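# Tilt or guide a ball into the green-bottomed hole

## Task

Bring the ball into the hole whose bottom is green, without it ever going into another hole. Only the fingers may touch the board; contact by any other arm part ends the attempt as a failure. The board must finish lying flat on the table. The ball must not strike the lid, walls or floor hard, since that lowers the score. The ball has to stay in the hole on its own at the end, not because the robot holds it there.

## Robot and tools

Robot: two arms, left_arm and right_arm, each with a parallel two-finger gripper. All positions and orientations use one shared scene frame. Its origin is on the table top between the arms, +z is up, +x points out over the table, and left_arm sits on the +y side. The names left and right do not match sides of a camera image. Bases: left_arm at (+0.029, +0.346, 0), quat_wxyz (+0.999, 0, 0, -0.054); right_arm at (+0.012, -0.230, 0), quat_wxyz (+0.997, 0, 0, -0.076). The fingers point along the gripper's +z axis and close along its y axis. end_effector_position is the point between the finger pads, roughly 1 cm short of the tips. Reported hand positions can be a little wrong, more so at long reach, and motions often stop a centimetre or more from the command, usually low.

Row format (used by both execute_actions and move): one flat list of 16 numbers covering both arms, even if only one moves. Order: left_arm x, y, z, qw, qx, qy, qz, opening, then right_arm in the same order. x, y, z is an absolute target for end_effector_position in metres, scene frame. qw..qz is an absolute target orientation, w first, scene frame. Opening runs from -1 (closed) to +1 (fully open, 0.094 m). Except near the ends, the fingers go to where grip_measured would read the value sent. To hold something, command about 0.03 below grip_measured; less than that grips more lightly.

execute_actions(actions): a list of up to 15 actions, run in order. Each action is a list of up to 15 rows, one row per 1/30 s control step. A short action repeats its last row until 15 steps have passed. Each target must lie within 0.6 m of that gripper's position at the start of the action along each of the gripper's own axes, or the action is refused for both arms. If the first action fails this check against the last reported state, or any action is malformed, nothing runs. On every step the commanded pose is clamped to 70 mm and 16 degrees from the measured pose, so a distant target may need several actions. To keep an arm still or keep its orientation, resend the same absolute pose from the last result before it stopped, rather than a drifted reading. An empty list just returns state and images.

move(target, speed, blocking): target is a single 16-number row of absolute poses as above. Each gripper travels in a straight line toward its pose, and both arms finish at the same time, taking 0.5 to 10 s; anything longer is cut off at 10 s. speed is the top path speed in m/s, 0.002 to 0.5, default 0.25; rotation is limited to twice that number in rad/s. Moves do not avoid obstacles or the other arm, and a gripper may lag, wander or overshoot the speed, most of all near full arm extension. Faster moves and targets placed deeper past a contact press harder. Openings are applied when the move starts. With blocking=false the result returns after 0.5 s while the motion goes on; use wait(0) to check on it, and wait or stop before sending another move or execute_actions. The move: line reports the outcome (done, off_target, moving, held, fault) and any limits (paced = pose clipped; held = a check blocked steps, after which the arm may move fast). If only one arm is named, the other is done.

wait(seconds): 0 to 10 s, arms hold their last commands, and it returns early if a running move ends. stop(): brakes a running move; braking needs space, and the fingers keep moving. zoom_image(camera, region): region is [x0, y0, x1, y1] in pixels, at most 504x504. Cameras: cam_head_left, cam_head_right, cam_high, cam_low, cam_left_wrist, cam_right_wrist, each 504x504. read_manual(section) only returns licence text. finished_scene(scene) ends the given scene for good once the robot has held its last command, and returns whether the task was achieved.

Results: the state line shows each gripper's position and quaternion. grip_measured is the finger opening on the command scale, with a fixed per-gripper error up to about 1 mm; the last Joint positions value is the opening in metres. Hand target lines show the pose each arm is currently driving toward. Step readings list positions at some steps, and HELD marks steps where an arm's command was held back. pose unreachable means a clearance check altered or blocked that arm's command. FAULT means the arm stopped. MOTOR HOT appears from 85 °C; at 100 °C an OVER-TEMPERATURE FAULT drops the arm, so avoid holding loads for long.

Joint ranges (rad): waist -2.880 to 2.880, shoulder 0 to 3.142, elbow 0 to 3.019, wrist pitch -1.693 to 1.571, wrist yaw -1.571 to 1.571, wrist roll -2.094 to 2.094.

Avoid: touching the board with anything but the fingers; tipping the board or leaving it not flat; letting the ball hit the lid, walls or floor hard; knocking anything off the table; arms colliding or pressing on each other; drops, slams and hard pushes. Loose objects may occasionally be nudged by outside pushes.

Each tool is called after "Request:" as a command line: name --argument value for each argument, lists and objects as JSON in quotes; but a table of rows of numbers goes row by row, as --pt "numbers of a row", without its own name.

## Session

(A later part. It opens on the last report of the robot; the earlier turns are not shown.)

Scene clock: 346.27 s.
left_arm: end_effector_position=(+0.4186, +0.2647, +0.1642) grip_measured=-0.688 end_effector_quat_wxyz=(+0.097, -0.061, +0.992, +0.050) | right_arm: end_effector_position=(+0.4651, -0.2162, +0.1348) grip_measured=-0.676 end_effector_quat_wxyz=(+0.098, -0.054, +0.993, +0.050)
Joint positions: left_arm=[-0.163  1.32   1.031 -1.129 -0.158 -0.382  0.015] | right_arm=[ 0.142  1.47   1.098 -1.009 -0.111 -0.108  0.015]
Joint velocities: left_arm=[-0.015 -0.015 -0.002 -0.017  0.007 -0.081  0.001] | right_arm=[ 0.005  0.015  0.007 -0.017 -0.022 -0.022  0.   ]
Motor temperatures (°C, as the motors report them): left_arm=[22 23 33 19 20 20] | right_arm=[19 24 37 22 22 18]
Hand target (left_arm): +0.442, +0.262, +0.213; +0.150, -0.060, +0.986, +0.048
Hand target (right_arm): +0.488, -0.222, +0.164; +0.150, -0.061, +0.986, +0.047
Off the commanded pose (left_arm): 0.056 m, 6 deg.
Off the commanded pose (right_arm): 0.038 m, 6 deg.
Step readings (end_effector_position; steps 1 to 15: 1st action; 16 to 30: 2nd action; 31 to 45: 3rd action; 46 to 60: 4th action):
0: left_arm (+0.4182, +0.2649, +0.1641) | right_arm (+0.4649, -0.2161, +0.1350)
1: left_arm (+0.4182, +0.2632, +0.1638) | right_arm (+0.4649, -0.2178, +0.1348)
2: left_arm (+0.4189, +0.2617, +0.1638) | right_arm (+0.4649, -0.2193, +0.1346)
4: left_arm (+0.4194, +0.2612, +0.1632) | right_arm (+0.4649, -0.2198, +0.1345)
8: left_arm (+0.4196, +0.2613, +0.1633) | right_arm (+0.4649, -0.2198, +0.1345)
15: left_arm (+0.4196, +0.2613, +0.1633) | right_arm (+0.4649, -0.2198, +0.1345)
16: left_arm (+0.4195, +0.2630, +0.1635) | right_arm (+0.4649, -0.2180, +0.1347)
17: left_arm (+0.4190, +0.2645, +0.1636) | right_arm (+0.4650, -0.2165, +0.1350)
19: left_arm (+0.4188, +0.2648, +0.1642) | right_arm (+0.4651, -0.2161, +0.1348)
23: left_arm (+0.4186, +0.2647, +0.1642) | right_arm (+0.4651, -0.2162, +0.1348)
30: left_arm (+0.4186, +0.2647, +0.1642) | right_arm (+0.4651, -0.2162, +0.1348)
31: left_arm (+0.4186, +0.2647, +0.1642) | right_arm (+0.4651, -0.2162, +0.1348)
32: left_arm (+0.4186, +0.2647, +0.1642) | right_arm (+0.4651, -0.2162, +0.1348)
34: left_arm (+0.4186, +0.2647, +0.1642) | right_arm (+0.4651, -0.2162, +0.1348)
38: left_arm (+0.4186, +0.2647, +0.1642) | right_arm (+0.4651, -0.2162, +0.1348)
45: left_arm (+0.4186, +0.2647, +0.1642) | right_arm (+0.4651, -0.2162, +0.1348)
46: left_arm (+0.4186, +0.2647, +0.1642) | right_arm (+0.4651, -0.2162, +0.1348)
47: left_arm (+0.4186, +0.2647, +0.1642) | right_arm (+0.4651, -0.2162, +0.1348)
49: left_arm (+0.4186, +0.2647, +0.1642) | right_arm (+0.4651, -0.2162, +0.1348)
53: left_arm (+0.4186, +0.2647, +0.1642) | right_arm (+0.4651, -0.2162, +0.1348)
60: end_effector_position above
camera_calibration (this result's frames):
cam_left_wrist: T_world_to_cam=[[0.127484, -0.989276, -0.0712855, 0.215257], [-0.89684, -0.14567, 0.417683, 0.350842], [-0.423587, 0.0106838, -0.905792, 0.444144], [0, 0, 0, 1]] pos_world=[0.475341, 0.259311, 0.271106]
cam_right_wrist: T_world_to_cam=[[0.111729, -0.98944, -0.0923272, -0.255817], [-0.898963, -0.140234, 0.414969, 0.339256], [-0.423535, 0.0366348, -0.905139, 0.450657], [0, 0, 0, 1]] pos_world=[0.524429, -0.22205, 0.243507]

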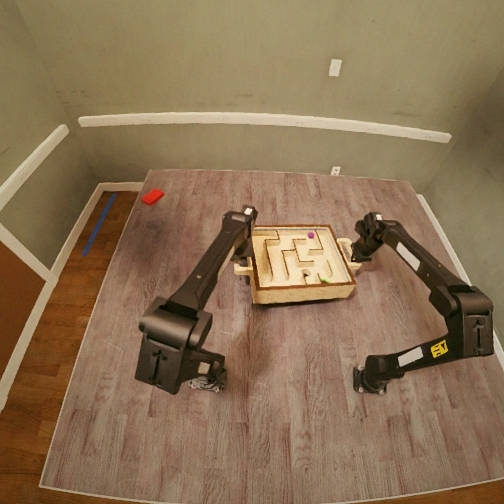

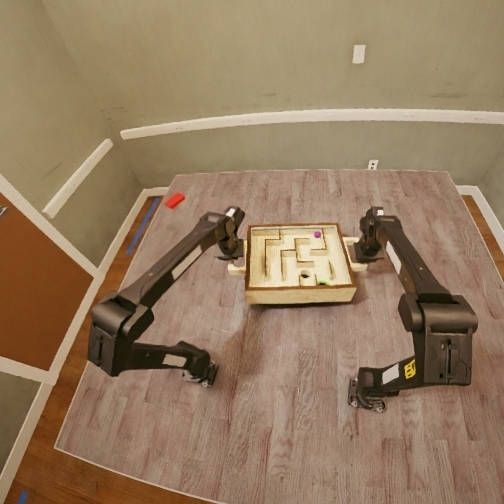

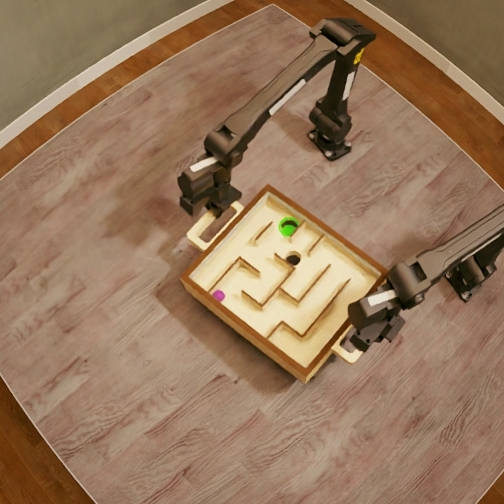

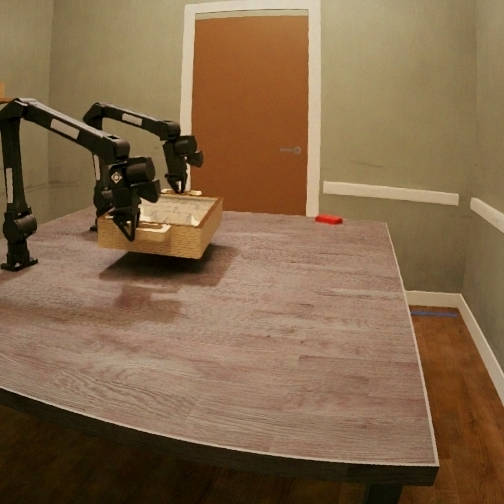

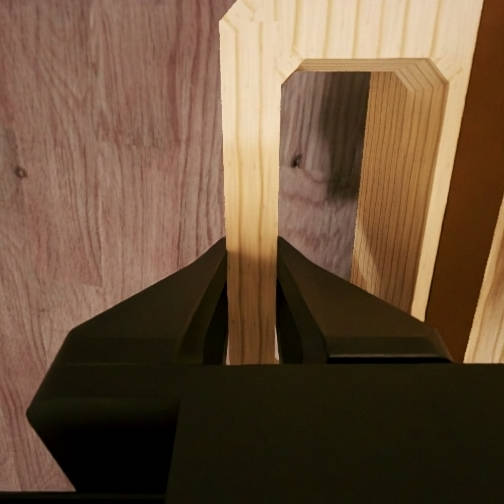

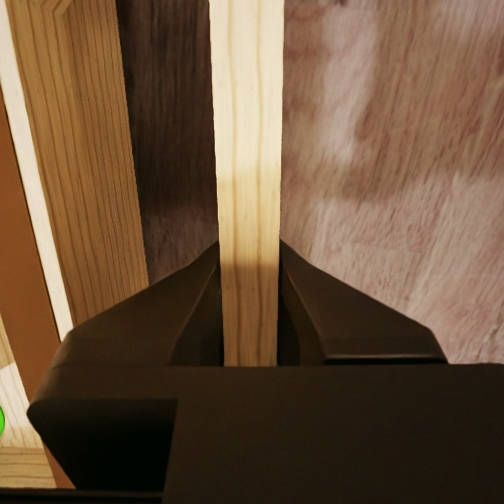

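Request:
execute_actions --actions '[[[0.447,0.261,0.205,0.22,-0.06,0.974,0.035,-0.75,0.492,-0.222,0.175,0.22,-0.06,0.974,0.035,-0.75]],[[0.447,0.261,0.205,0.22,-0.06,0.974,0.035,-0.75,0.492,-0.222,0.175,0.22,-0.06,0.974,0.035,-0.75]],[[0.447,0.261,0.205,0.22,-0.06,0.974,0.035,-0.75,0.492,-0.222,0.175,0.22,-0.06,0.974,0.035,-0.75]]]'

Request:
zoom_image --camera "cam_high" --region '[150,150,420,420]'

Scene clock: 352.60 s.
left_arm: end_effector_position=(+0.4273, +0.2639, +0.1605) grip_measured=-0.688 end_effector_quat_wxyz=(+0.154, -0.055, +0.985, +0.048) | right_arm: end_effector_position=(+0.4696, -0.2169, +0.1269) grip_measured=-0.676 end_effector_quat_wxyz=(+0.147, -0.050, +0.987, +0.046)
Joint positions: left_arm=[-0.173  1.281  0.967 -0.994 -0.191 -0.367  0.015] | right_arm=[ 0.142  1.434  1.021 -0.866 -0.108 -0.095  0.015]
Joint velocities: left_arm=[-0.005  0.005  0.017 -0.017  0.051 -0.037  0.001] | right_arm=[-0.005  0.005  0.017 -0.012 -0.095 -0.066  0.   ]
Motor temperatures (°C, as the motors report them): left_arm=[22 23 33 19 20 20] | right_arm=[19 24 36 22 22 18]
Hand target (left_arm): +0.445, +0.261, +0.205; +0.219, -0.060, +0.973, +0.035
Hand target (right_arm): +0.489, -0.222, +0.176; +0.219, -0.060, +0.973, +0.034
Off the commanded pose (left_arm): 0.049 m, 8 deg.
Off the commanded pose (right_arm): 0.053 m, 9 deg.
Step readings (end_effector_position; steps 1 to 15: 1st action; 16 to 30: 2nd action; 31 to 45: 3rd action):
0: left_arm (+0.4186, +0.2647, +0.1642) | right_arm (+0.4651, -0.2162, +0.1348)
1: left_arm (+0.4207, +0.2647, +0.1640) | right_arm (+0.4659, -0.2167, +0.1329)
2: left_arm (+0.4240, +0.2642, +0.1633) | right_arm (+0.4673, -0.2167, +0.1301)
4: left_arm (+0.4269, +0.2636, +0.1626) | right_arm (+0.4691, -0.2169, +0.1263)
8: left_arm (+0.4262, +0.2641, +0.1605) | right_arm (+0.4689, -0.2167, +0.1266)
15: left_arm (+0.4273, +0.2639, +0.1605) | right_arm (+0.4696, -0.2169, +0.1269)
16: left_arm (+0.4273, +0.2639, +0.1605) | right_arm (+0.4696, -0.2169, +0.1269)
17: left_arm (+0.4273, +0.2639, +0.1605) | right_arm (+0.4696, -0.2169, +0.1269)
19: left_arm (+0.4273, +0.2639, +0.1605) | right_arm (+0.4696, -0.2169, +0.1269)
23: left_arm (+0.4273, +0.2639, +0.1605) | right_arm (+0.4696, -0.2169, +0.1269)
30: left_arm (+0.4273, +0.2639, +0.1605) | right_arm (+0.4696, -0.2169, +0.1269)
31: left_arm (+0.4273, +0.2639, +0.1605) | right_arm (+0.4696, -0.2169, +0.1269)
32: left_arm (+0.4273, +0.2639, +0.1605) | right_arm (+0.4696, -0.2169, +0.1269)
34: left_arm (+0.4273, +0.2639, +0.1605) | right_arm (+0.4696, -0.2169, +0.1269)
38: left_arm (+0.4273, +0.2639, +0.1605) | right_arm (+0.4696, -0.2169, +0.1269)
45: end_effector_position above
camera_calibration (this result's frames):
cam_left_wrist: T_world_to_cam=[[0.117319, -0.991165, -0.0618756, 0.216414], [-0.940685, -0.130885, 0.31302, 0.391661], [-0.318353, 0.0214823, -0.947729, 0.403379], [0, 0, 0, 1]] pos_world=[0.471457, 0.257099, 0.273087]
cam_right_wrist: T_world_to_cam=[[0.106666, -0.991081, -0.0798817, -0.257295], [-0.937752, -0.126981, 0.323259, 0.3792], [-0.330519, 0.0404286, -0.942933, 0.407358], [0, 0, 0, 1]] pos_world=[0.51768, -0.223317, 0.240979]

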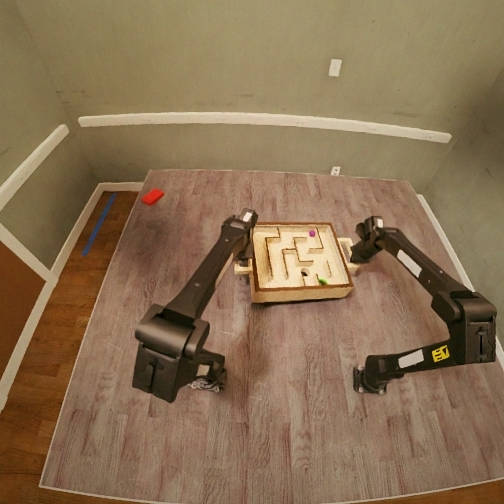

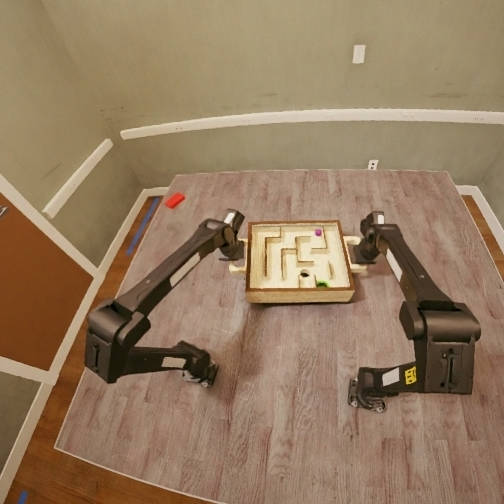

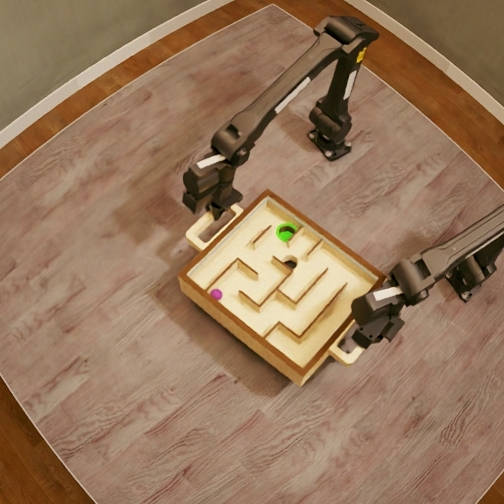

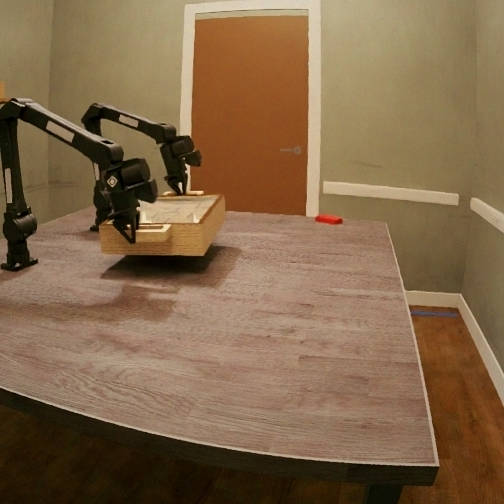

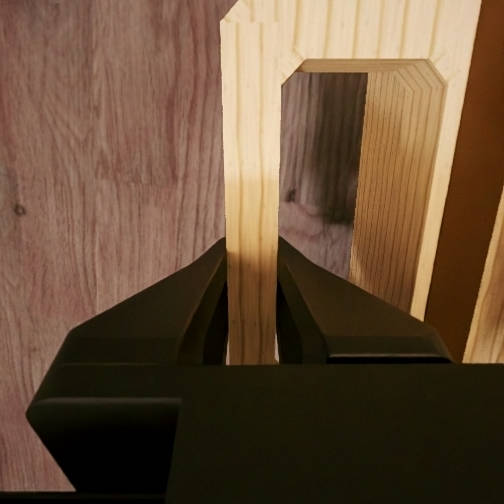

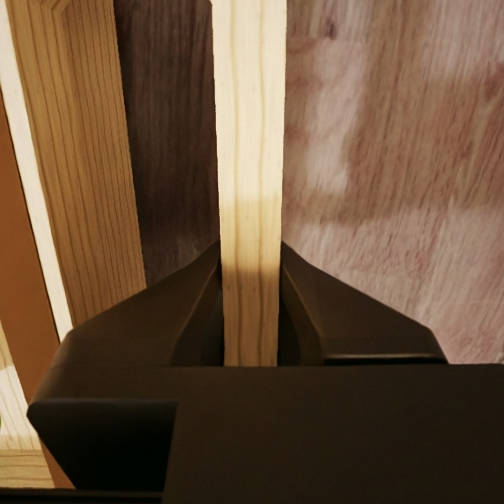

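Region (150, 150, 420, 420) of cam_high's 504x504 image, scaled by 1.867, with more detail than that image has.

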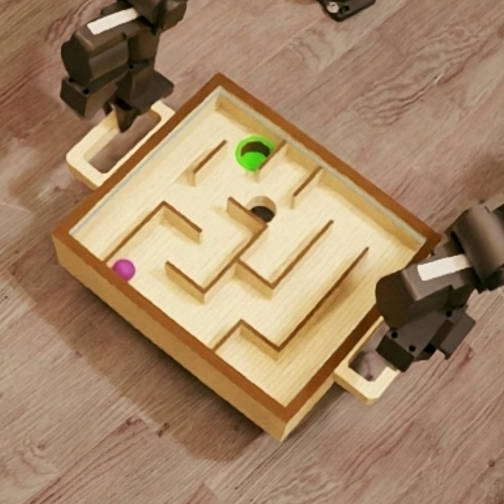

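Request:
execute_actions --actions '[[[0.447,0.261,0.2,0.24,-0.06,0.968,0.015,-0.75,0.492,-0.222,0.195,0.24,-0.06,0.968,0.015,-0.75]],[[0.447,0.261,0.2,0.24,-0.06,0.968,0.015,-0.75,0.492,-0.222,0.195,0.24,-0.06,0.968,0.015,-0.75]]]'

Request:
zoom_image --camera "cam_high" --region '[150,150,420,420]'

Scene clock: 368.50 s.
left_arm: end_effector_position=(+0.4263, +0.2598, +0.1565) grip_measured=-0.688 end_effector_quat_wxyz=(+0.178, -0.056, +0.982, +0.026) | right_arm: end_effector_position=(+0.4686, -0.2228, +0.1445) grip_measured=-0.676 end_effector_quat_wxyz=(+0.169, -0.050, +0.984, +0.023)
Joint positions: left_arm=[-0.173  1.25   0.92  -0.918 -0.165 -0.368  0.015] | right_arm=[ 0.146  1.388  1.016 -0.862 -0.063 -0.097  0.015]
Joint velocities: left_arm=[-0.015 -0.005 -0.007 -0.012  0.051 -0.066 -0.001] | right_arm=[-0.005 -0.015 -0.012  0.007 -0.022 -0.051  0.001]
Motor temperatures (°C, as the motors report them): left_arm=[22 23 31 19 20 20] | right_arm=[19 24 36 22 22 18]
Hand target (left_arm): +0.445, +0.261, +0.200; +0.240, -0.060, +0.969, +0.016
Hand target (right_arm): +0.488, -0.222, +0.196; +0.240, -0.061, +0.969, +0.015
Off the commanded pose (left_arm): 0.048 m, 7 deg.
Off the commanded pose (right_arm): 0.056 m, 8 deg.
Step readings (end_effector_position; steps 1 to 15: 1st action; 16 to 30: 2nd action):
0: left_arm (+0.4273, +0.2639, +0.1605) | right_arm (+0.4696, -0.2169, +0.1269)
1: left_arm (+0.4276, +0.2628, +0.1596) | right_arm (+0.4697, -0.2183, +0.1275)
2: left_arm (+0.4280, +0.2617, +0.1578) | right_arm (+0.4693, -0.2197, +0.1286)
4: left_arm (+0.4255, +0.2610, +0.1527) | right_arm (+0.4693, -0.2212, +0.1354)
8: left_arm (+0.4260, +0.2598, +0.1535) | right_arm (+0.4684, -0.2228, +0.1438)
15: left_arm (+0.4263, +0.2598, +0.1565) | right_arm (+0.4686, -0.2228, +0.1445)
16: left_arm (+0.4263, +0.2598, +0.1565) | right_arm (+0.4686, -0.2228, +0.1445)
17: left_arm (+0.4263, +0.2598, +0.1565) | right_arm (+0.4686, -0.2228, +0.1445)
19: left_arm (+0.4263, +0.2598, +0.1565) | right_arm (+0.4686, -0.2228, +0.1445)
23: left_arm (+0.4263, +0.2598, +0.1565) | right_arm (+0.4686, -0.2228, +0.1445)
30: end_effector_position above
camera_calibration (this result's frames):
cam_left_wrist: T_world_to_cam=[[0.113425, -0.993421, -0.0157916, 0.207272], [-0.956226, -0.113466, 0.269736, 0.400391], [-0.269753, -0.0154945, -0.962805, 0.390594], [0, 0, 0, 1]] pos_world=[0.464719, 0.257391, 0.27134]
cam_right_wrist: T_world_to_cam=[[0.10194, -0.99427, -0.0321848, -0.266936], [-0.952394, -0.106889, 0.285519, 0.388564], [-0.287323, 0.00154689, -0.957832, 0.397161], [0, 0, 0, 1]] pos_world=[0.51139, -0.224487, 0.26088]

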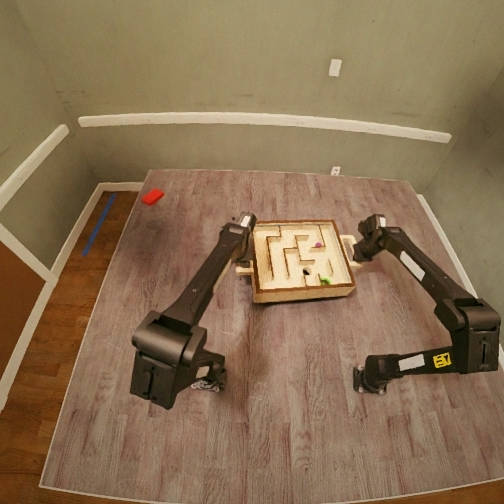

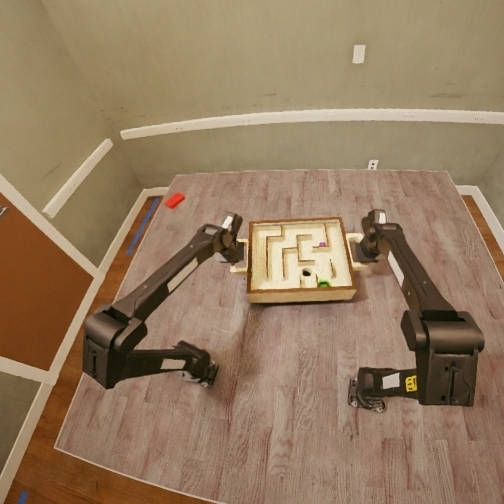

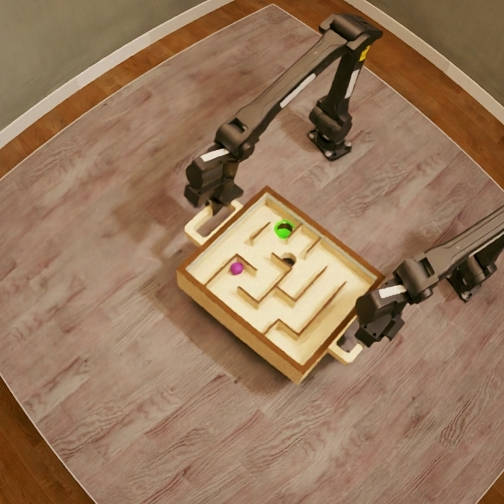

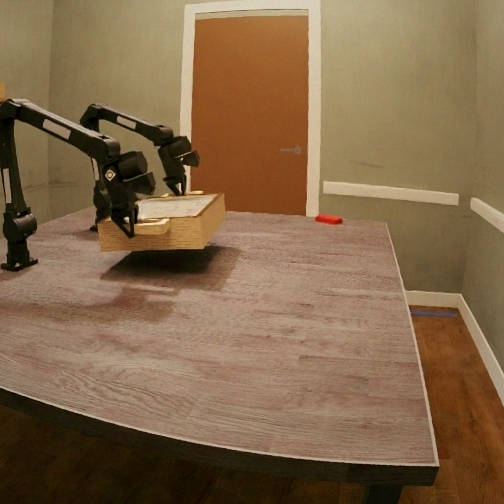

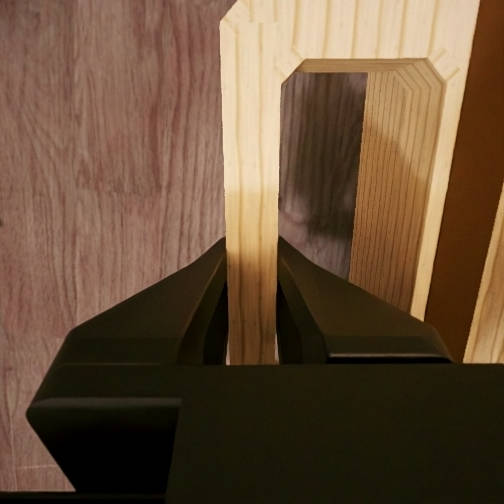

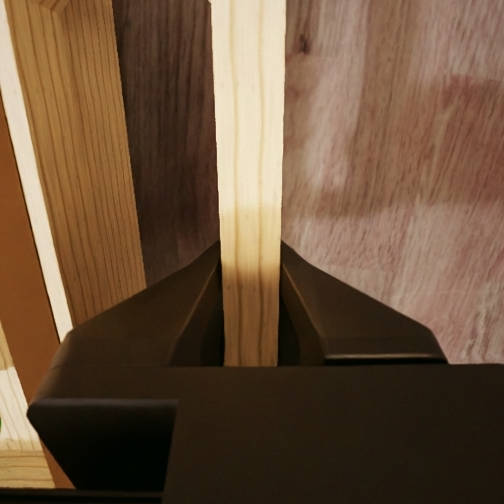

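Region (150, 150, 420, 420) of cam_high's 504x504 image, scaled by 1.867, with more detail than that image has.

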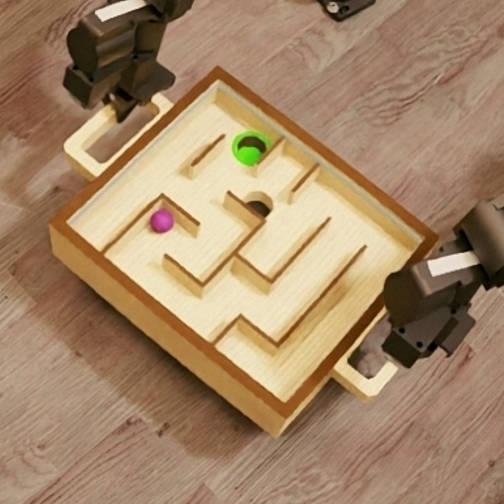

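Request:
execute_actions --actions '[[[0.447,0.261,0.175,0.22,-0.06,0.973,-0.035,-0.75,0.492,-0.222,0.212,0.22,-0.06,0.973,-0.035,-0.75]],[[0.447,0.261,0.175,0.22,-0.06,0.973,-0.035,-0.75,0.492,-0.222,0.212,0.22,-0.06,0.973,-0.035,-0.75]],[[0.447,0.261,0.175,0.22,-0.06,0.973,-0.035,-0.75,0.492,-0.222,0.212,0.22,-0.06,0.973,-0.035,-0.75]],[[0.447,0.261,0.185,0.23,-0.06,0.971,-0.01,-0.75,0.492,-0.222,0.2,0.23,-0.06,0.971,-0.01,-0.75]]]'

Request:
zoom_image --camera "cam_high" --region '[150,150,420,420]'

Scene clock: 377.73 s.
left_arm: end_effector_position=(+0.4170, +0.2662, +0.1338) grip_measured=-0.688 end_effector_quat_wxyz=(+0.162, -0.062, +0.985, -0.001) | right_arm: end_effector_position=(+0.4610, -0.2171, +0.1510) grip_measured=-0.673 end_effector_quat_wxyz=(+0.157, -0.056, +0.986, -0.006)
Joint positions: left_arm=[-0.133  1.249  0.862 -0.872 -0.093 -0.352  0.015] | right_arm=[ 0.185  1.373  1.025 -0.907  0.005 -0.081  0.015]
Joint velocities: left_arm=[ 0.005 -0.005  0.002  0.007  0.007 -0.007  0.   ] | right_arm=[-0.005  0.005  0.002 -0.012  0.022 -0.037 -0.   ]
Motor temperatures (°C, as the motors report them): left_arm=[22 23 31 19 20 20] | right_arm=[19 24 36 22 22 18]
Hand target (left_arm): +0.444, +0.262, +0.185; +0.230, -0.060, +0.971, -0.010
Hand target (right_arm): +0.487, -0.222, +0.202; +0.230, -0.061, +0.971, -0.011
Off the commanded pose (left_arm): 0.060 m, 8 deg.
Off the commanded pose (right_arm): 0.058 m, 9 deg.
Step readings (end_effector_position; steps 1 to 15: 1st action; 16 to 30: 2nd action; 31 to 45: 3rd action; 46 to 60: 4th action):
0: left_arm (+0.4263, +0.2598, +0.1565) | right_arm (+0.4686, -0.2228, +0.1445)
1: left_arm (+0.4256, +0.2567, +0.1544) | right_arm (+0.4676, -0.2261, +0.1442)
2: left_arm (+0.4266, +0.2546, +0.1519) | right_arm (+0.4659, -0.2286, +0.1454)
4: left_arm (+0.4229, +0.2587, +0.1405) | right_arm (+0.4621, -0.2250, +0.1493)
8: left_arm (+0.4156, +0.2645, +0.1295) | right_arm (+0.4576, -0.2186, +0.1501)
15: left_arm (+0.4165, +0.2639, +0.1298) | right_arm (+0.4569, -0.2192, +0.1499)
16: left_arm (+0.4165, +0.2639, +0.1298) | right_arm (+0.4569, -0.2193, +0.1499)
17: left_arm (+0.4165, +0.2639, +0.1298) | right_arm (+0.4569, -0.2193, +0.1499)
19: left_arm (+0.4165, +0.2639, +0.1298) | right_arm (+0.4569, -0.2193, +0.1499)
23: left_arm (+0.4165, +0.2639, +0.1298) | right_arm (+0.4569, -0.2193, +0.1499)
30: left_arm (+0.4165, +0.2639, +0.1298) | right_arm (+0.4569, -0.2193, +0.1499)
31: left_arm (+0.4165, +0.2639, +0.1298) | right_arm (+0.4569, -0.2193, +0.1499)
32: left_arm (+0.4165, +0.2639, +0.1298) | right_arm (+0.4569, -0.2193, +0.1499)
34: left_arm (+0.4165, +0.2639, +0.1298) | right_arm (+0.4569, -0.2193, +0.1499)
38: left_arm (+0.4165, +0.2639, +0.1298) | right_arm (+0.4569, -0.2193, +0.1499)
45: left_arm (+0.4165, +0.2639, +0.1298) | right_arm (+0.4569, -0.2193, +0.1499)
46: left_arm (+0.4170, +0.2660, +0.1299) | right_arm (+0.4573, -0.2173, +0.1499)
47: left_arm (+0.4173, +0.2673, +0.1303) | right_arm (+0.4584, -0.2160, +0.1503)
49: left_arm (+0.4172, +0.2668, +0.1317) | right_arm (+0.4599, -0.2164, +0.1507)
53: left_arm (+0.4170, +0.2661, +0.1338) | right_arm (+0.4607, -0.2171, +0.1510)
60: end_effector_position above
camera_calibration (this result's frames):
cam_left_wrist: T_world_to_cam=[[0.116552, -0.992429, 0.0387394, 0.205425], [-0.947701, -0.0994611, 0.303267, 0.386584], [-0.297118, -0.0720598, -0.952118, 0.391394], [0, 0, 0, 1]] pos_world=[0.458714, 0.270523, 0.247457]
cam_right_wrist: T_world_to_cam=[[0.1031, -0.994364, 0.0247006, -0.26944], [-0.945986, -0.0903499, 0.311364, 0.376801], [-0.307377, -0.0554682, -0.94997, 0.396891], [0, 0, 0, 1]] pos_world=[0.506224, -0.211863, 0.266368]

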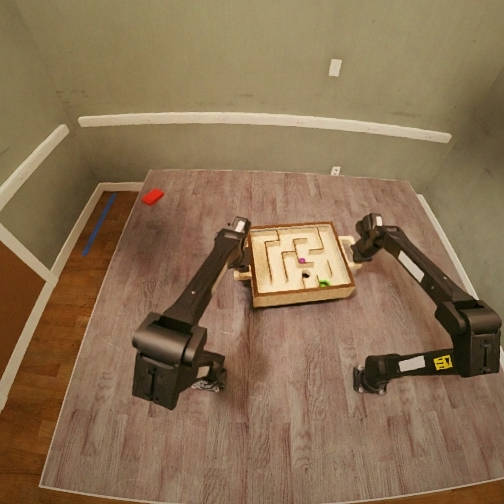

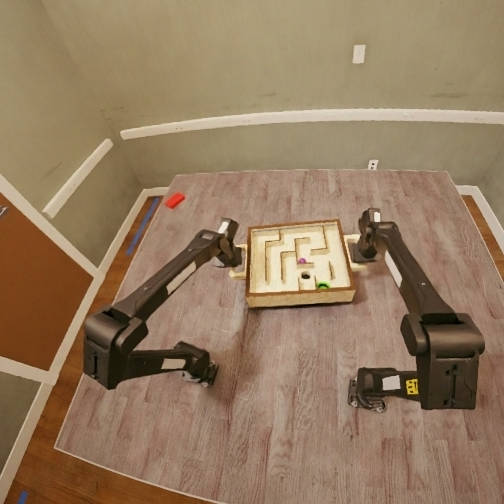

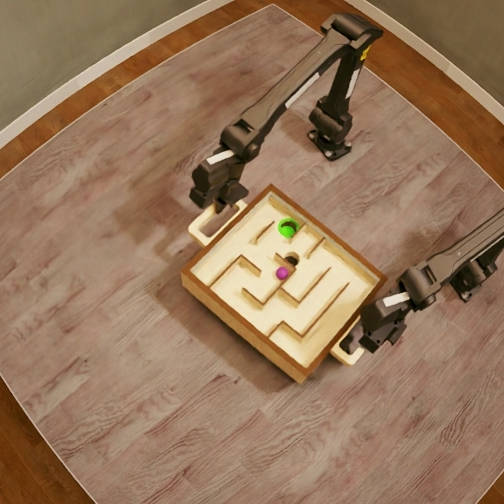

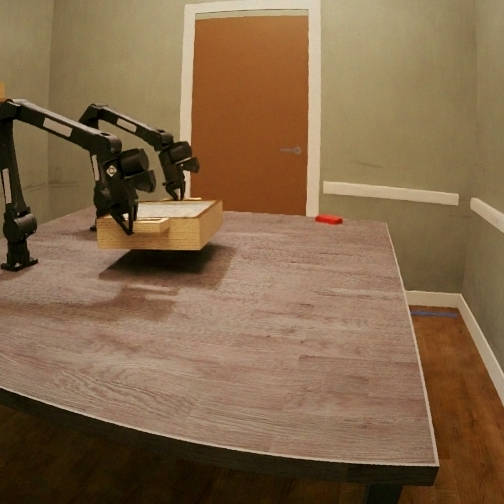

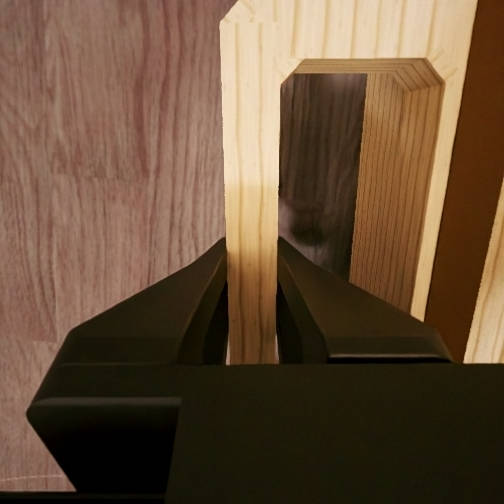

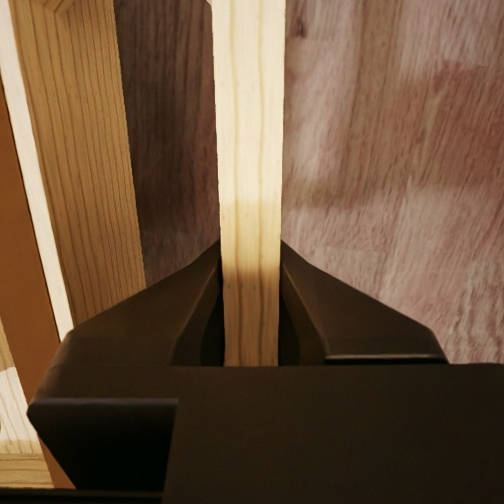

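Region (150, 150, 420, 420) of cam_high's 504x504 image, scaled by 1.867, with more detail than that image has.

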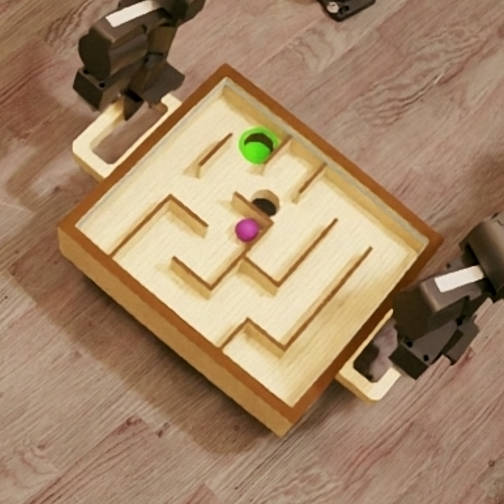

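Request:
execute_actions --actions '[[[0.449,0.261,0.215,0.23,-0.06,0.971,0.03,-0.75,0.494,-0.222,0.182,0.23,-0.06,0.971,0.03,-0.75]],[[0.449,0.261,0.215,0.23,-0.06,0.971,0.03,-0.75,0.494,-0.222,0.182,0.23,-0.06,0.971,0.03,-0.75]],[[0.449,0.261,0.203,0.23,-0.06,0.971,0.015,-0.75,0.494,-0.222,0.192,0.23,-0.06,0.971,0.015,-0.75]],[[0.449,0.261,0.203,0.23,-0.06,0.971,0.015,-0.75,0.494,-0.222,0.192,0.23,-0.06,0.971,0.015,-0.75]]]'

Request:
zoom_image --camera "cam_high" --region '[150,150,420,420]'

Scene clock: 384.33 s.
left_arm: end_effector_position=(+0.4181, +0.2624, +0.1560) grip_measured=-0.688 end_effector_quat_wxyz=(+0.167, -0.058, +0.984, +0.029) | right_arm: end_effector_position=(+0.4653, -0.2196, +0.1427) grip_measured=-0.674 end_effector_quat_wxyz=(+0.166, -0.053, +0.984, +0.027)
Joint positions: left_arm=[-0.172  1.239  0.913 -0.945 -0.164 -0.373  0.015] | right_arm=[ 0.15   1.384  1.008 -0.863 -0.071 -0.098  0.015]
Joint velocities: left_arm=[-0.005 -0.005  0.002 -0.002 -0.022 -0.022  0.002] | right_arm=[-0.005 -0.005 -0.002 -0.007 -0.022  0.037 -0.001]
Motor temperatures (°C, as the motors report them): left_arm=[22 23 32 19 20 20] | right_arm=[19 24 37 22 22 18]
Hand target (left_arm): +0.446, +0.262, +0.203; +0.230, -0.060, +0.971, +0.016
Hand target (right_arm): +0.490, -0.222, +0.193; +0.230, -0.060, +0.971, +0.015
Off the commanded pose (left_arm): 0.056 m, 7 deg.
Off the commanded pose (right_arm): 0.057 m, 8 deg.
Step readings (end_effector_position; steps 1 to 15: 1st action; 16 to 30: 2nd action; 31 to 45: 3rd action; 46 to 60: 4th action):
0: left_arm (+0.4170, +0.2662, +0.1338) | right_arm (+0.4610, -0.2171, +0.1510)
1: left_arm (+0.4169, +0.2687, +0.1346) | right_arm (+0.4615, -0.2145, +0.1508)
2: left_arm (+0.4154, +0.2709, +0.1358) | right_arm (+0.4634, -0.2122, +0.1506)
4: left_arm (+0.4150, +0.2681, +0.1428) | right_arm (+0.4644, -0.2146, +0.1459)
8: left_arm (+0.4179, +0.2642, +0.1545) | right_arm (+0.4638, -0.2181, +0.1424)
15: left_arm (+0.4183, +0.2649, +0.1563) | right_arm (+0.4653, -0.2174, +0.1430)
16: left_arm (+0.4183, +0.2649, +0.1563) | right_arm (+0.4653, -0.2174, +0.1430)
17: left_arm (+0.4183, +0.2649, +0.1563) | right_arm (+0.4653, -0.2174, +0.1430)
19: left_arm (+0.4183, +0.2649, +0.1563) | right_arm (+0.4653, -0.2174, +0.1430)
23: left_arm (+0.4183, +0.2649, +0.1563) | right_arm (+0.4653, -0.2174, +0.1430)
30: left_arm (+0.4183, +0.2649, +0.1563) | right_arm (+0.4653, -0.2174, +0.1430)
31: left_arm (+0.4180, +0.2637, +0.1561) | right_arm (+0.4653, -0.2185, +0.1429)
32: left_arm (+0.4181, +0.2628, +0.1560) | right_arm (+0.4653, -0.2194, +0.1427)
34: left_arm (+0.4181, +0.2624, +0.1560) | right_arm (+0.4653, -0.2197, +0.1427)
38: left_arm (+0.4181, +0.2624, +0.1560) | right_arm (+0.4653, -0.2196, +0.1427)
45: left_arm (+0.4181, +0.2624, +0.1560) | right_arm (+0.4653, -0.2196, +0.1427)
46: left_arm (+0.4181, +0.2624, +0.1560) | right_arm (+0.4653, -0.2196, +0.1427)
47: left_arm (+0.4181, +0.2624, +0.1560) | right_arm (+0.4653, -0.2196, +0.1427)
49: left_arm (+0.4181, +0.2624, +0.1560) | right_arm (+0.4653, -0.2196, +0.1427)
53: left_arm (+0.4181, +0.2624, +0.1560) | right_arm (+0.4653, -0.2196, +0.1427)
60: end_effector_position above
camera_calibration (this result's frames):
cam_left_wrist: T_world_to_cam=[[0.118335, -0.992748, -0.021158, 0.209384], [-0.949754, -0.119377, 0.289339, 0.388703], [-0.289766, -0.0141441, -0.956993, 0.39503], [0, 0, 0, 1]] pos_world=[0.458861, 0.259855, 0.270004]
cam_right_wrist: T_world_to_cam=[[0.108521, -0.993284, -0.0401182, -0.265269], [-0.950228, -0.115503, 0.289354, 0.382859], [-0.292044, 0.0067206, -0.956381, 0.397608], [0, 0, 0, 1]] pos_world=[0.50871, -0.221938, 0.258841]

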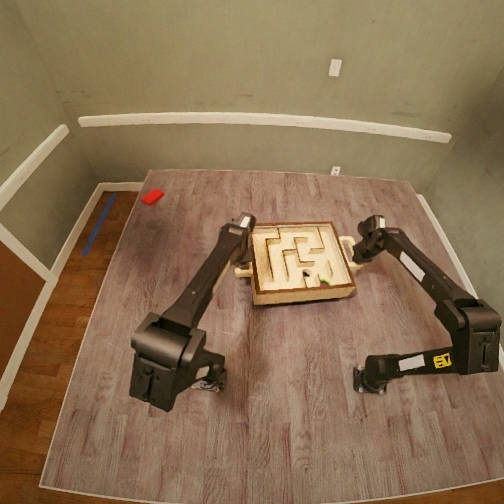

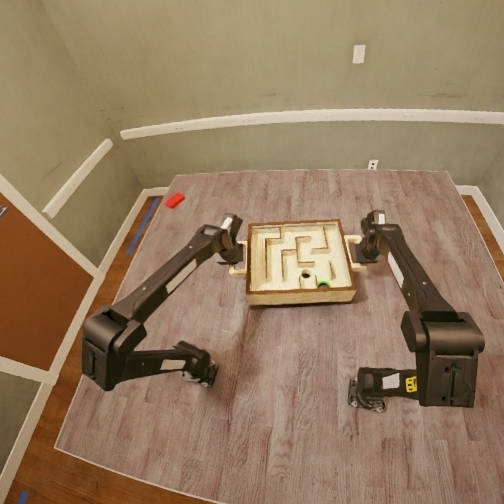

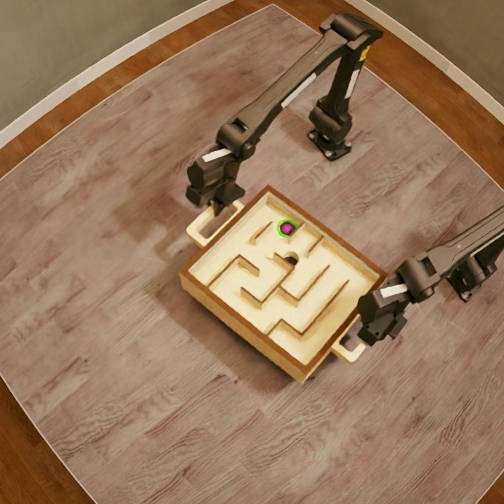

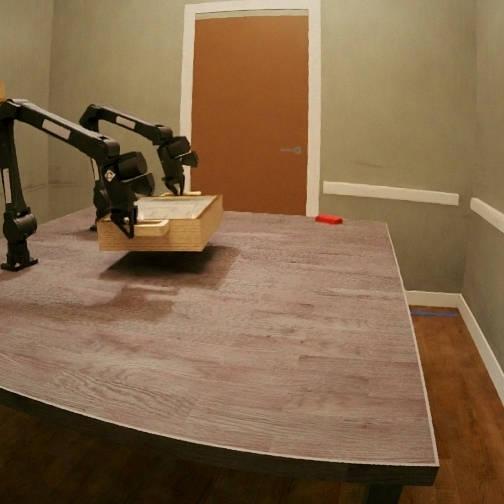

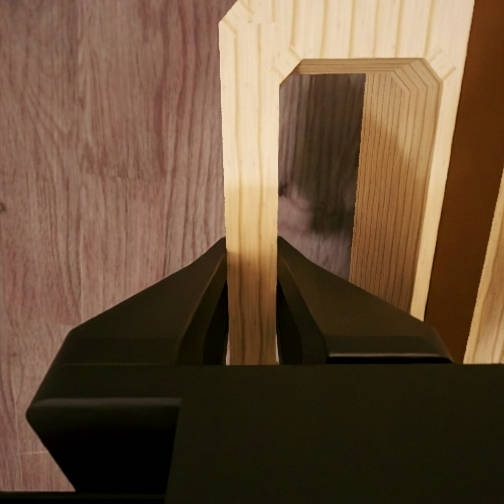

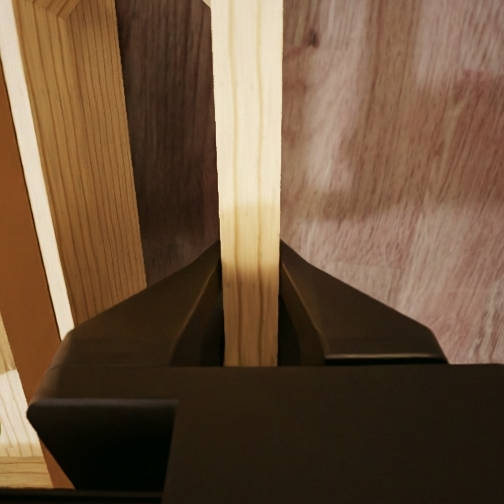

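Region (150, 150, 420, 420) of cam_high's 504x504 image, scaled by 1.867, with more detail than that image has.

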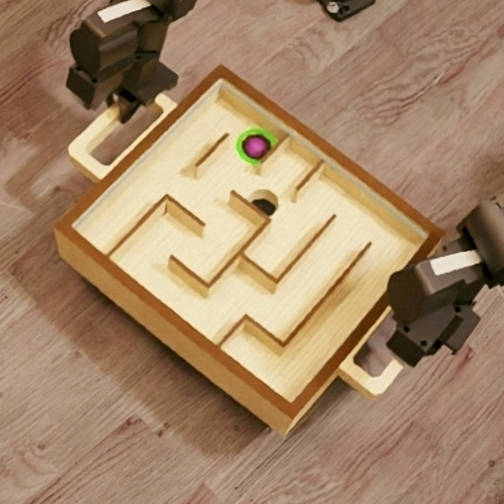

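Request:
move --target '[0.435,0.263,0.135,0.2,-0.06,0.978,-0.005,-0.75,0.48,-0.22,0.142,0.2,-0.06,0.978,-0.005,-0.75]' --speed 0.05

Request:
move --target '[0.43,0.263,0.085,0.17,-0.06,0.983,-0.005,-0.75,0.475,-0.22,0.089,0.17,-0.06,0.983,-0.005,-0.75]' --speed 0.03

Scene clock: 389.60 s.
left_arm: end_effector_position=(+0.4087, +0.2633, +0.1078) grip_measured=-0.688 end_effector_quat_wxyz=(+0.152, -0.061, +0.986, +0.006) | right_arm: end_effector_position=(+0.4550, -0.2196, +0.1134) grip_measured=-0.674 end_effector_quat_wxyz=(+0.148, -0.056, +0.987, +0.005)
Joint positions: left_arm=[-0.151  1.275  0.814 -0.822 -0.106 -0.367  0.015] | right_arm=[ 0.169  1.409  0.957 -0.822 -0.021 -0.092  0.015]
Joint velocities: left_arm=[-0.024 -0.015  0.002 -0.007 -0.037 -0.007  0.001] | right_arm=[ 0.005 -0.005  0.002  0.012 -0.007  0.022 -0.001]
Motor temperatures (°C, as the motors report them): left_arm=[22 23 32 19 20 20] | right_arm=[19 24 37 22 22 18]
Hand target (left_arm): +0.433, +0.264, +0.136; +0.200, -0.060, +0.978, -0.004
Hand target (right_arm): +0.478, -0.220, +0.143; +0.200, -0.060, +0.978, -0.005
Off the commanded pose (left_arm): 0.038 m, 6 deg.
Off the commanded pose (right_arm): 0.038 m, 6 deg.
move: off_target (left_arm, right_arm)
camera_calibration (this result's frames):
cam_left_wrist: T_world_to_cam=[[0.116948, -0.992879, 0.0226819, 0.206201], [-0.941438, -0.103558, 0.320889, 0.382903], [-0.316255, -0.0588808, -0.946845, 0.367719], [0, 0, 0, 1]] pos_world=[0.452658, 0.266036, 0.220627]
cam_right_wrist: T_world_to_cam=[[0.106437, -0.994318, 0.00191048, -0.269307], [-0.939707, -0.0999628, 0.327043, 0.375924], [-0.324994, -0.0366048, -0.945007, 0.370758], [0, 0, 0, 1]] pos_world=[0.502417, -0.216627, 0.22794]

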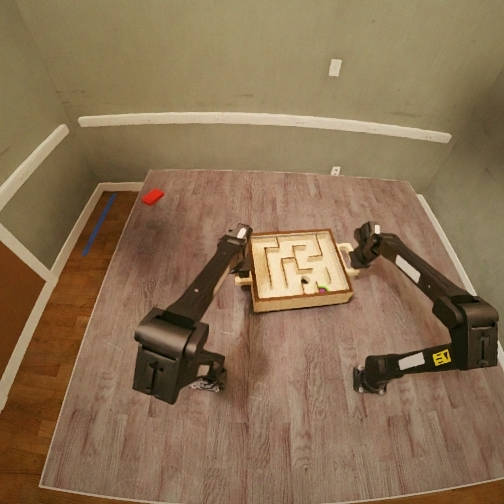

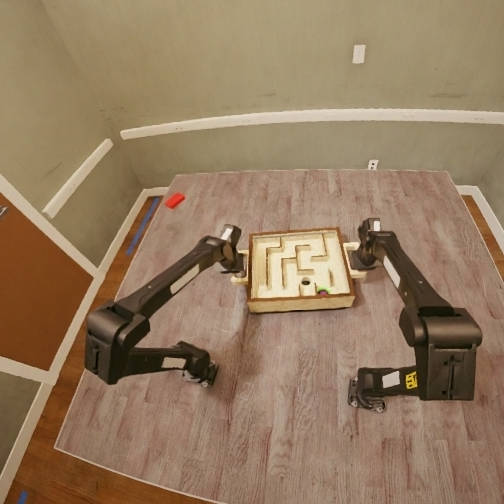

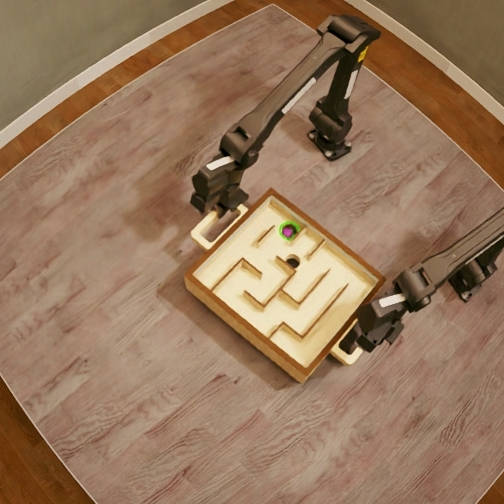

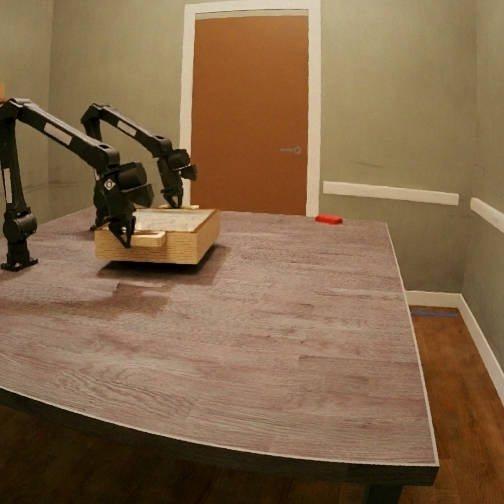

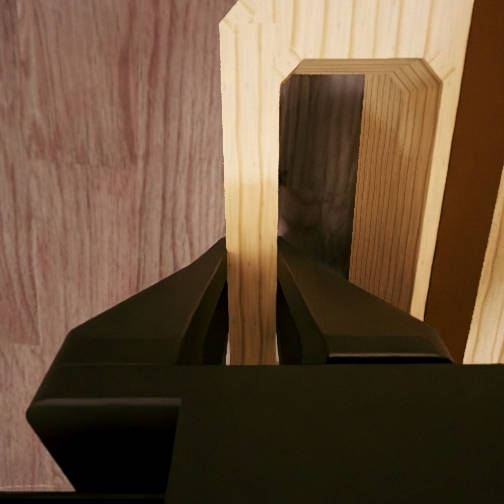

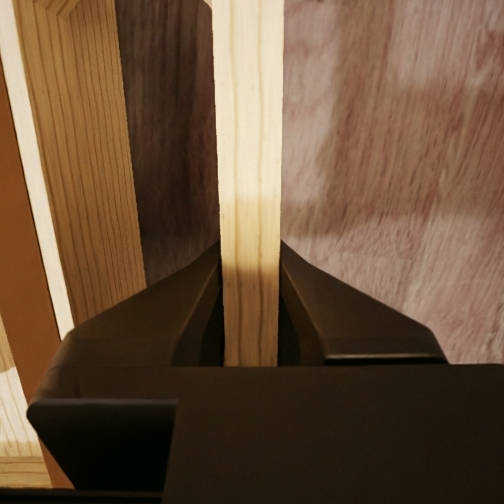

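Scene clock: 390.90 s.
left_arm: end_effector_position=(+0.4106, +0.2636, +0.0717) grip_measured=-0.688 end_effector_quat_wxyz=(+0.141, -0.059, +0.988, +0.004) | right_arm: end_effector_position=(+0.4561, -0.2195, +0.0764) grip_measured=-0.675 end_effector_quat_wxyz=(+0.140, -0.053, +0.989, +0.004)
Joint positions: left_arm=[-0.143  1.346  0.774 -0.73  -0.093 -0.359  0.015] | right_arm=[ 0.171  1.472  0.916 -0.735 -0.017 -0.086  0.015]
Joint velocities: left_arm=[ 0.005  0.005 -0.007  0.017  0.007 -0.066 -0.   ] | right_arm=[-0.005 -0.005 -0.017 -0.022  0.007 -0.051 -0.001]
Motor temperatures (°C, as the motors report them): left_arm=[22 23 32 19 20 20] | right_arm=[19 24 37 22 22 18]
Hand target (left_arm): +0.429, +0.263, +0.086; +0.170, -0.060, +0.984, -0.005
Hand target (right_arm): +0.475, -0.220, +0.090; +0.170, -0.060, +0.984, -0.005
Off the commanded pose (left_arm): 0.023 m, 3 deg.
Off the commanded pose (right_arm): 0.023 m, 4 deg.
move: off_target (left_arm, right_arm)
camera_calibration (this result's frames):
cam_left_wrist: T_world_to_cam=[[0.113346, -0.993224, 0.0256641, 0.208433], [-0.93468, -0.0978337, 0.341764, 0.390548], [-0.336938, -0.0627251, -0.939435, 0.343165], [0, 0, 0, 1]] pos_world=[0.457037, 0.266755, 0.183557]
cam_right_wrist: T_world_to_cam=[[0.101627, -0.994817, 0.00321025, -0.26729], [-0.934538, -0.0943617, 0.343124, 0.38673], [-0.341043, -0.0378707, -0.939285, 0.342739], [0, 0, 0, 1]] pos_world=[0.505467, -0.216433, 0.190091]

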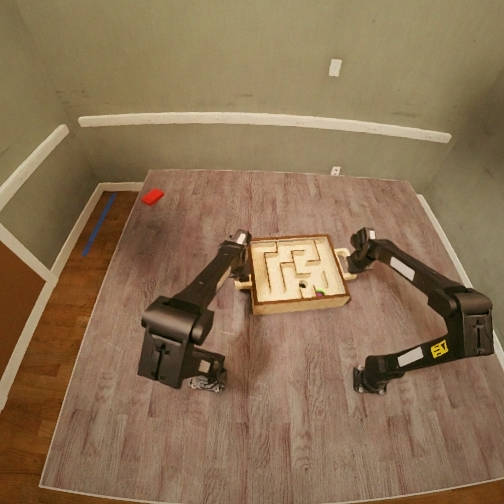

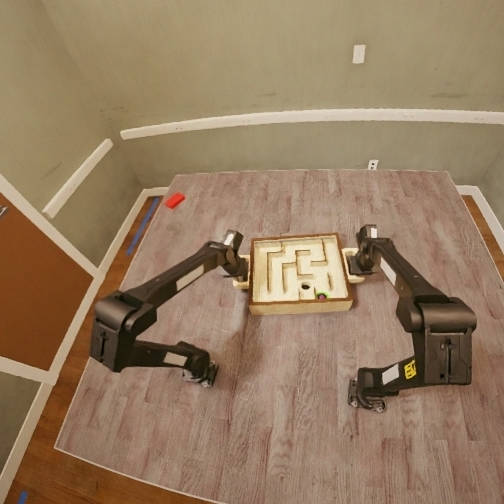

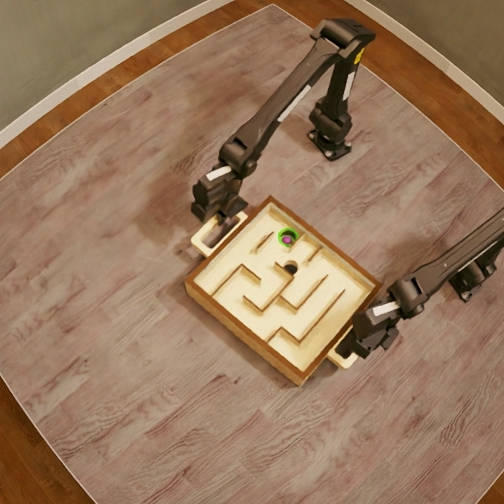

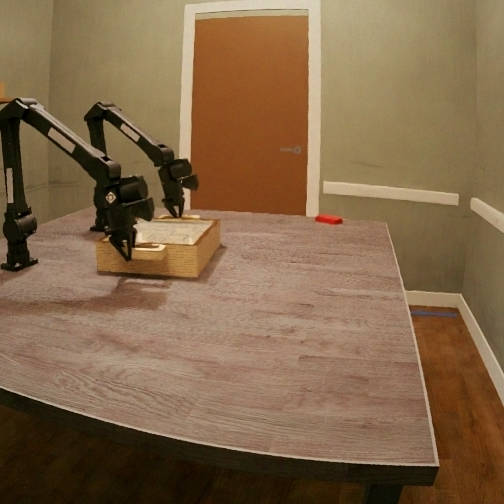

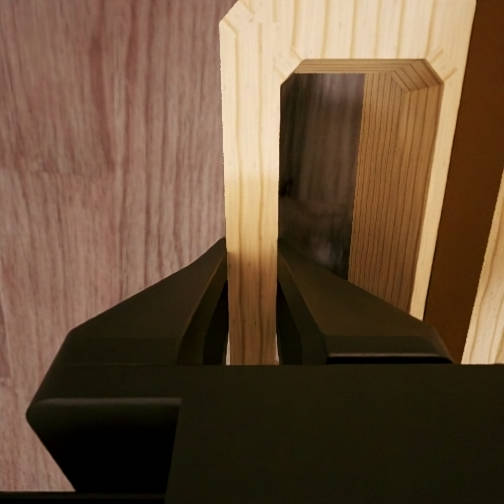

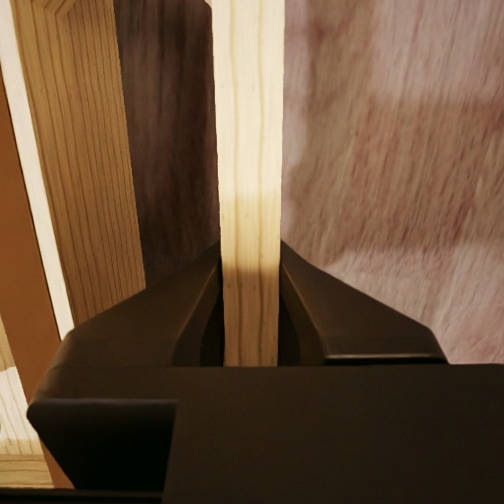

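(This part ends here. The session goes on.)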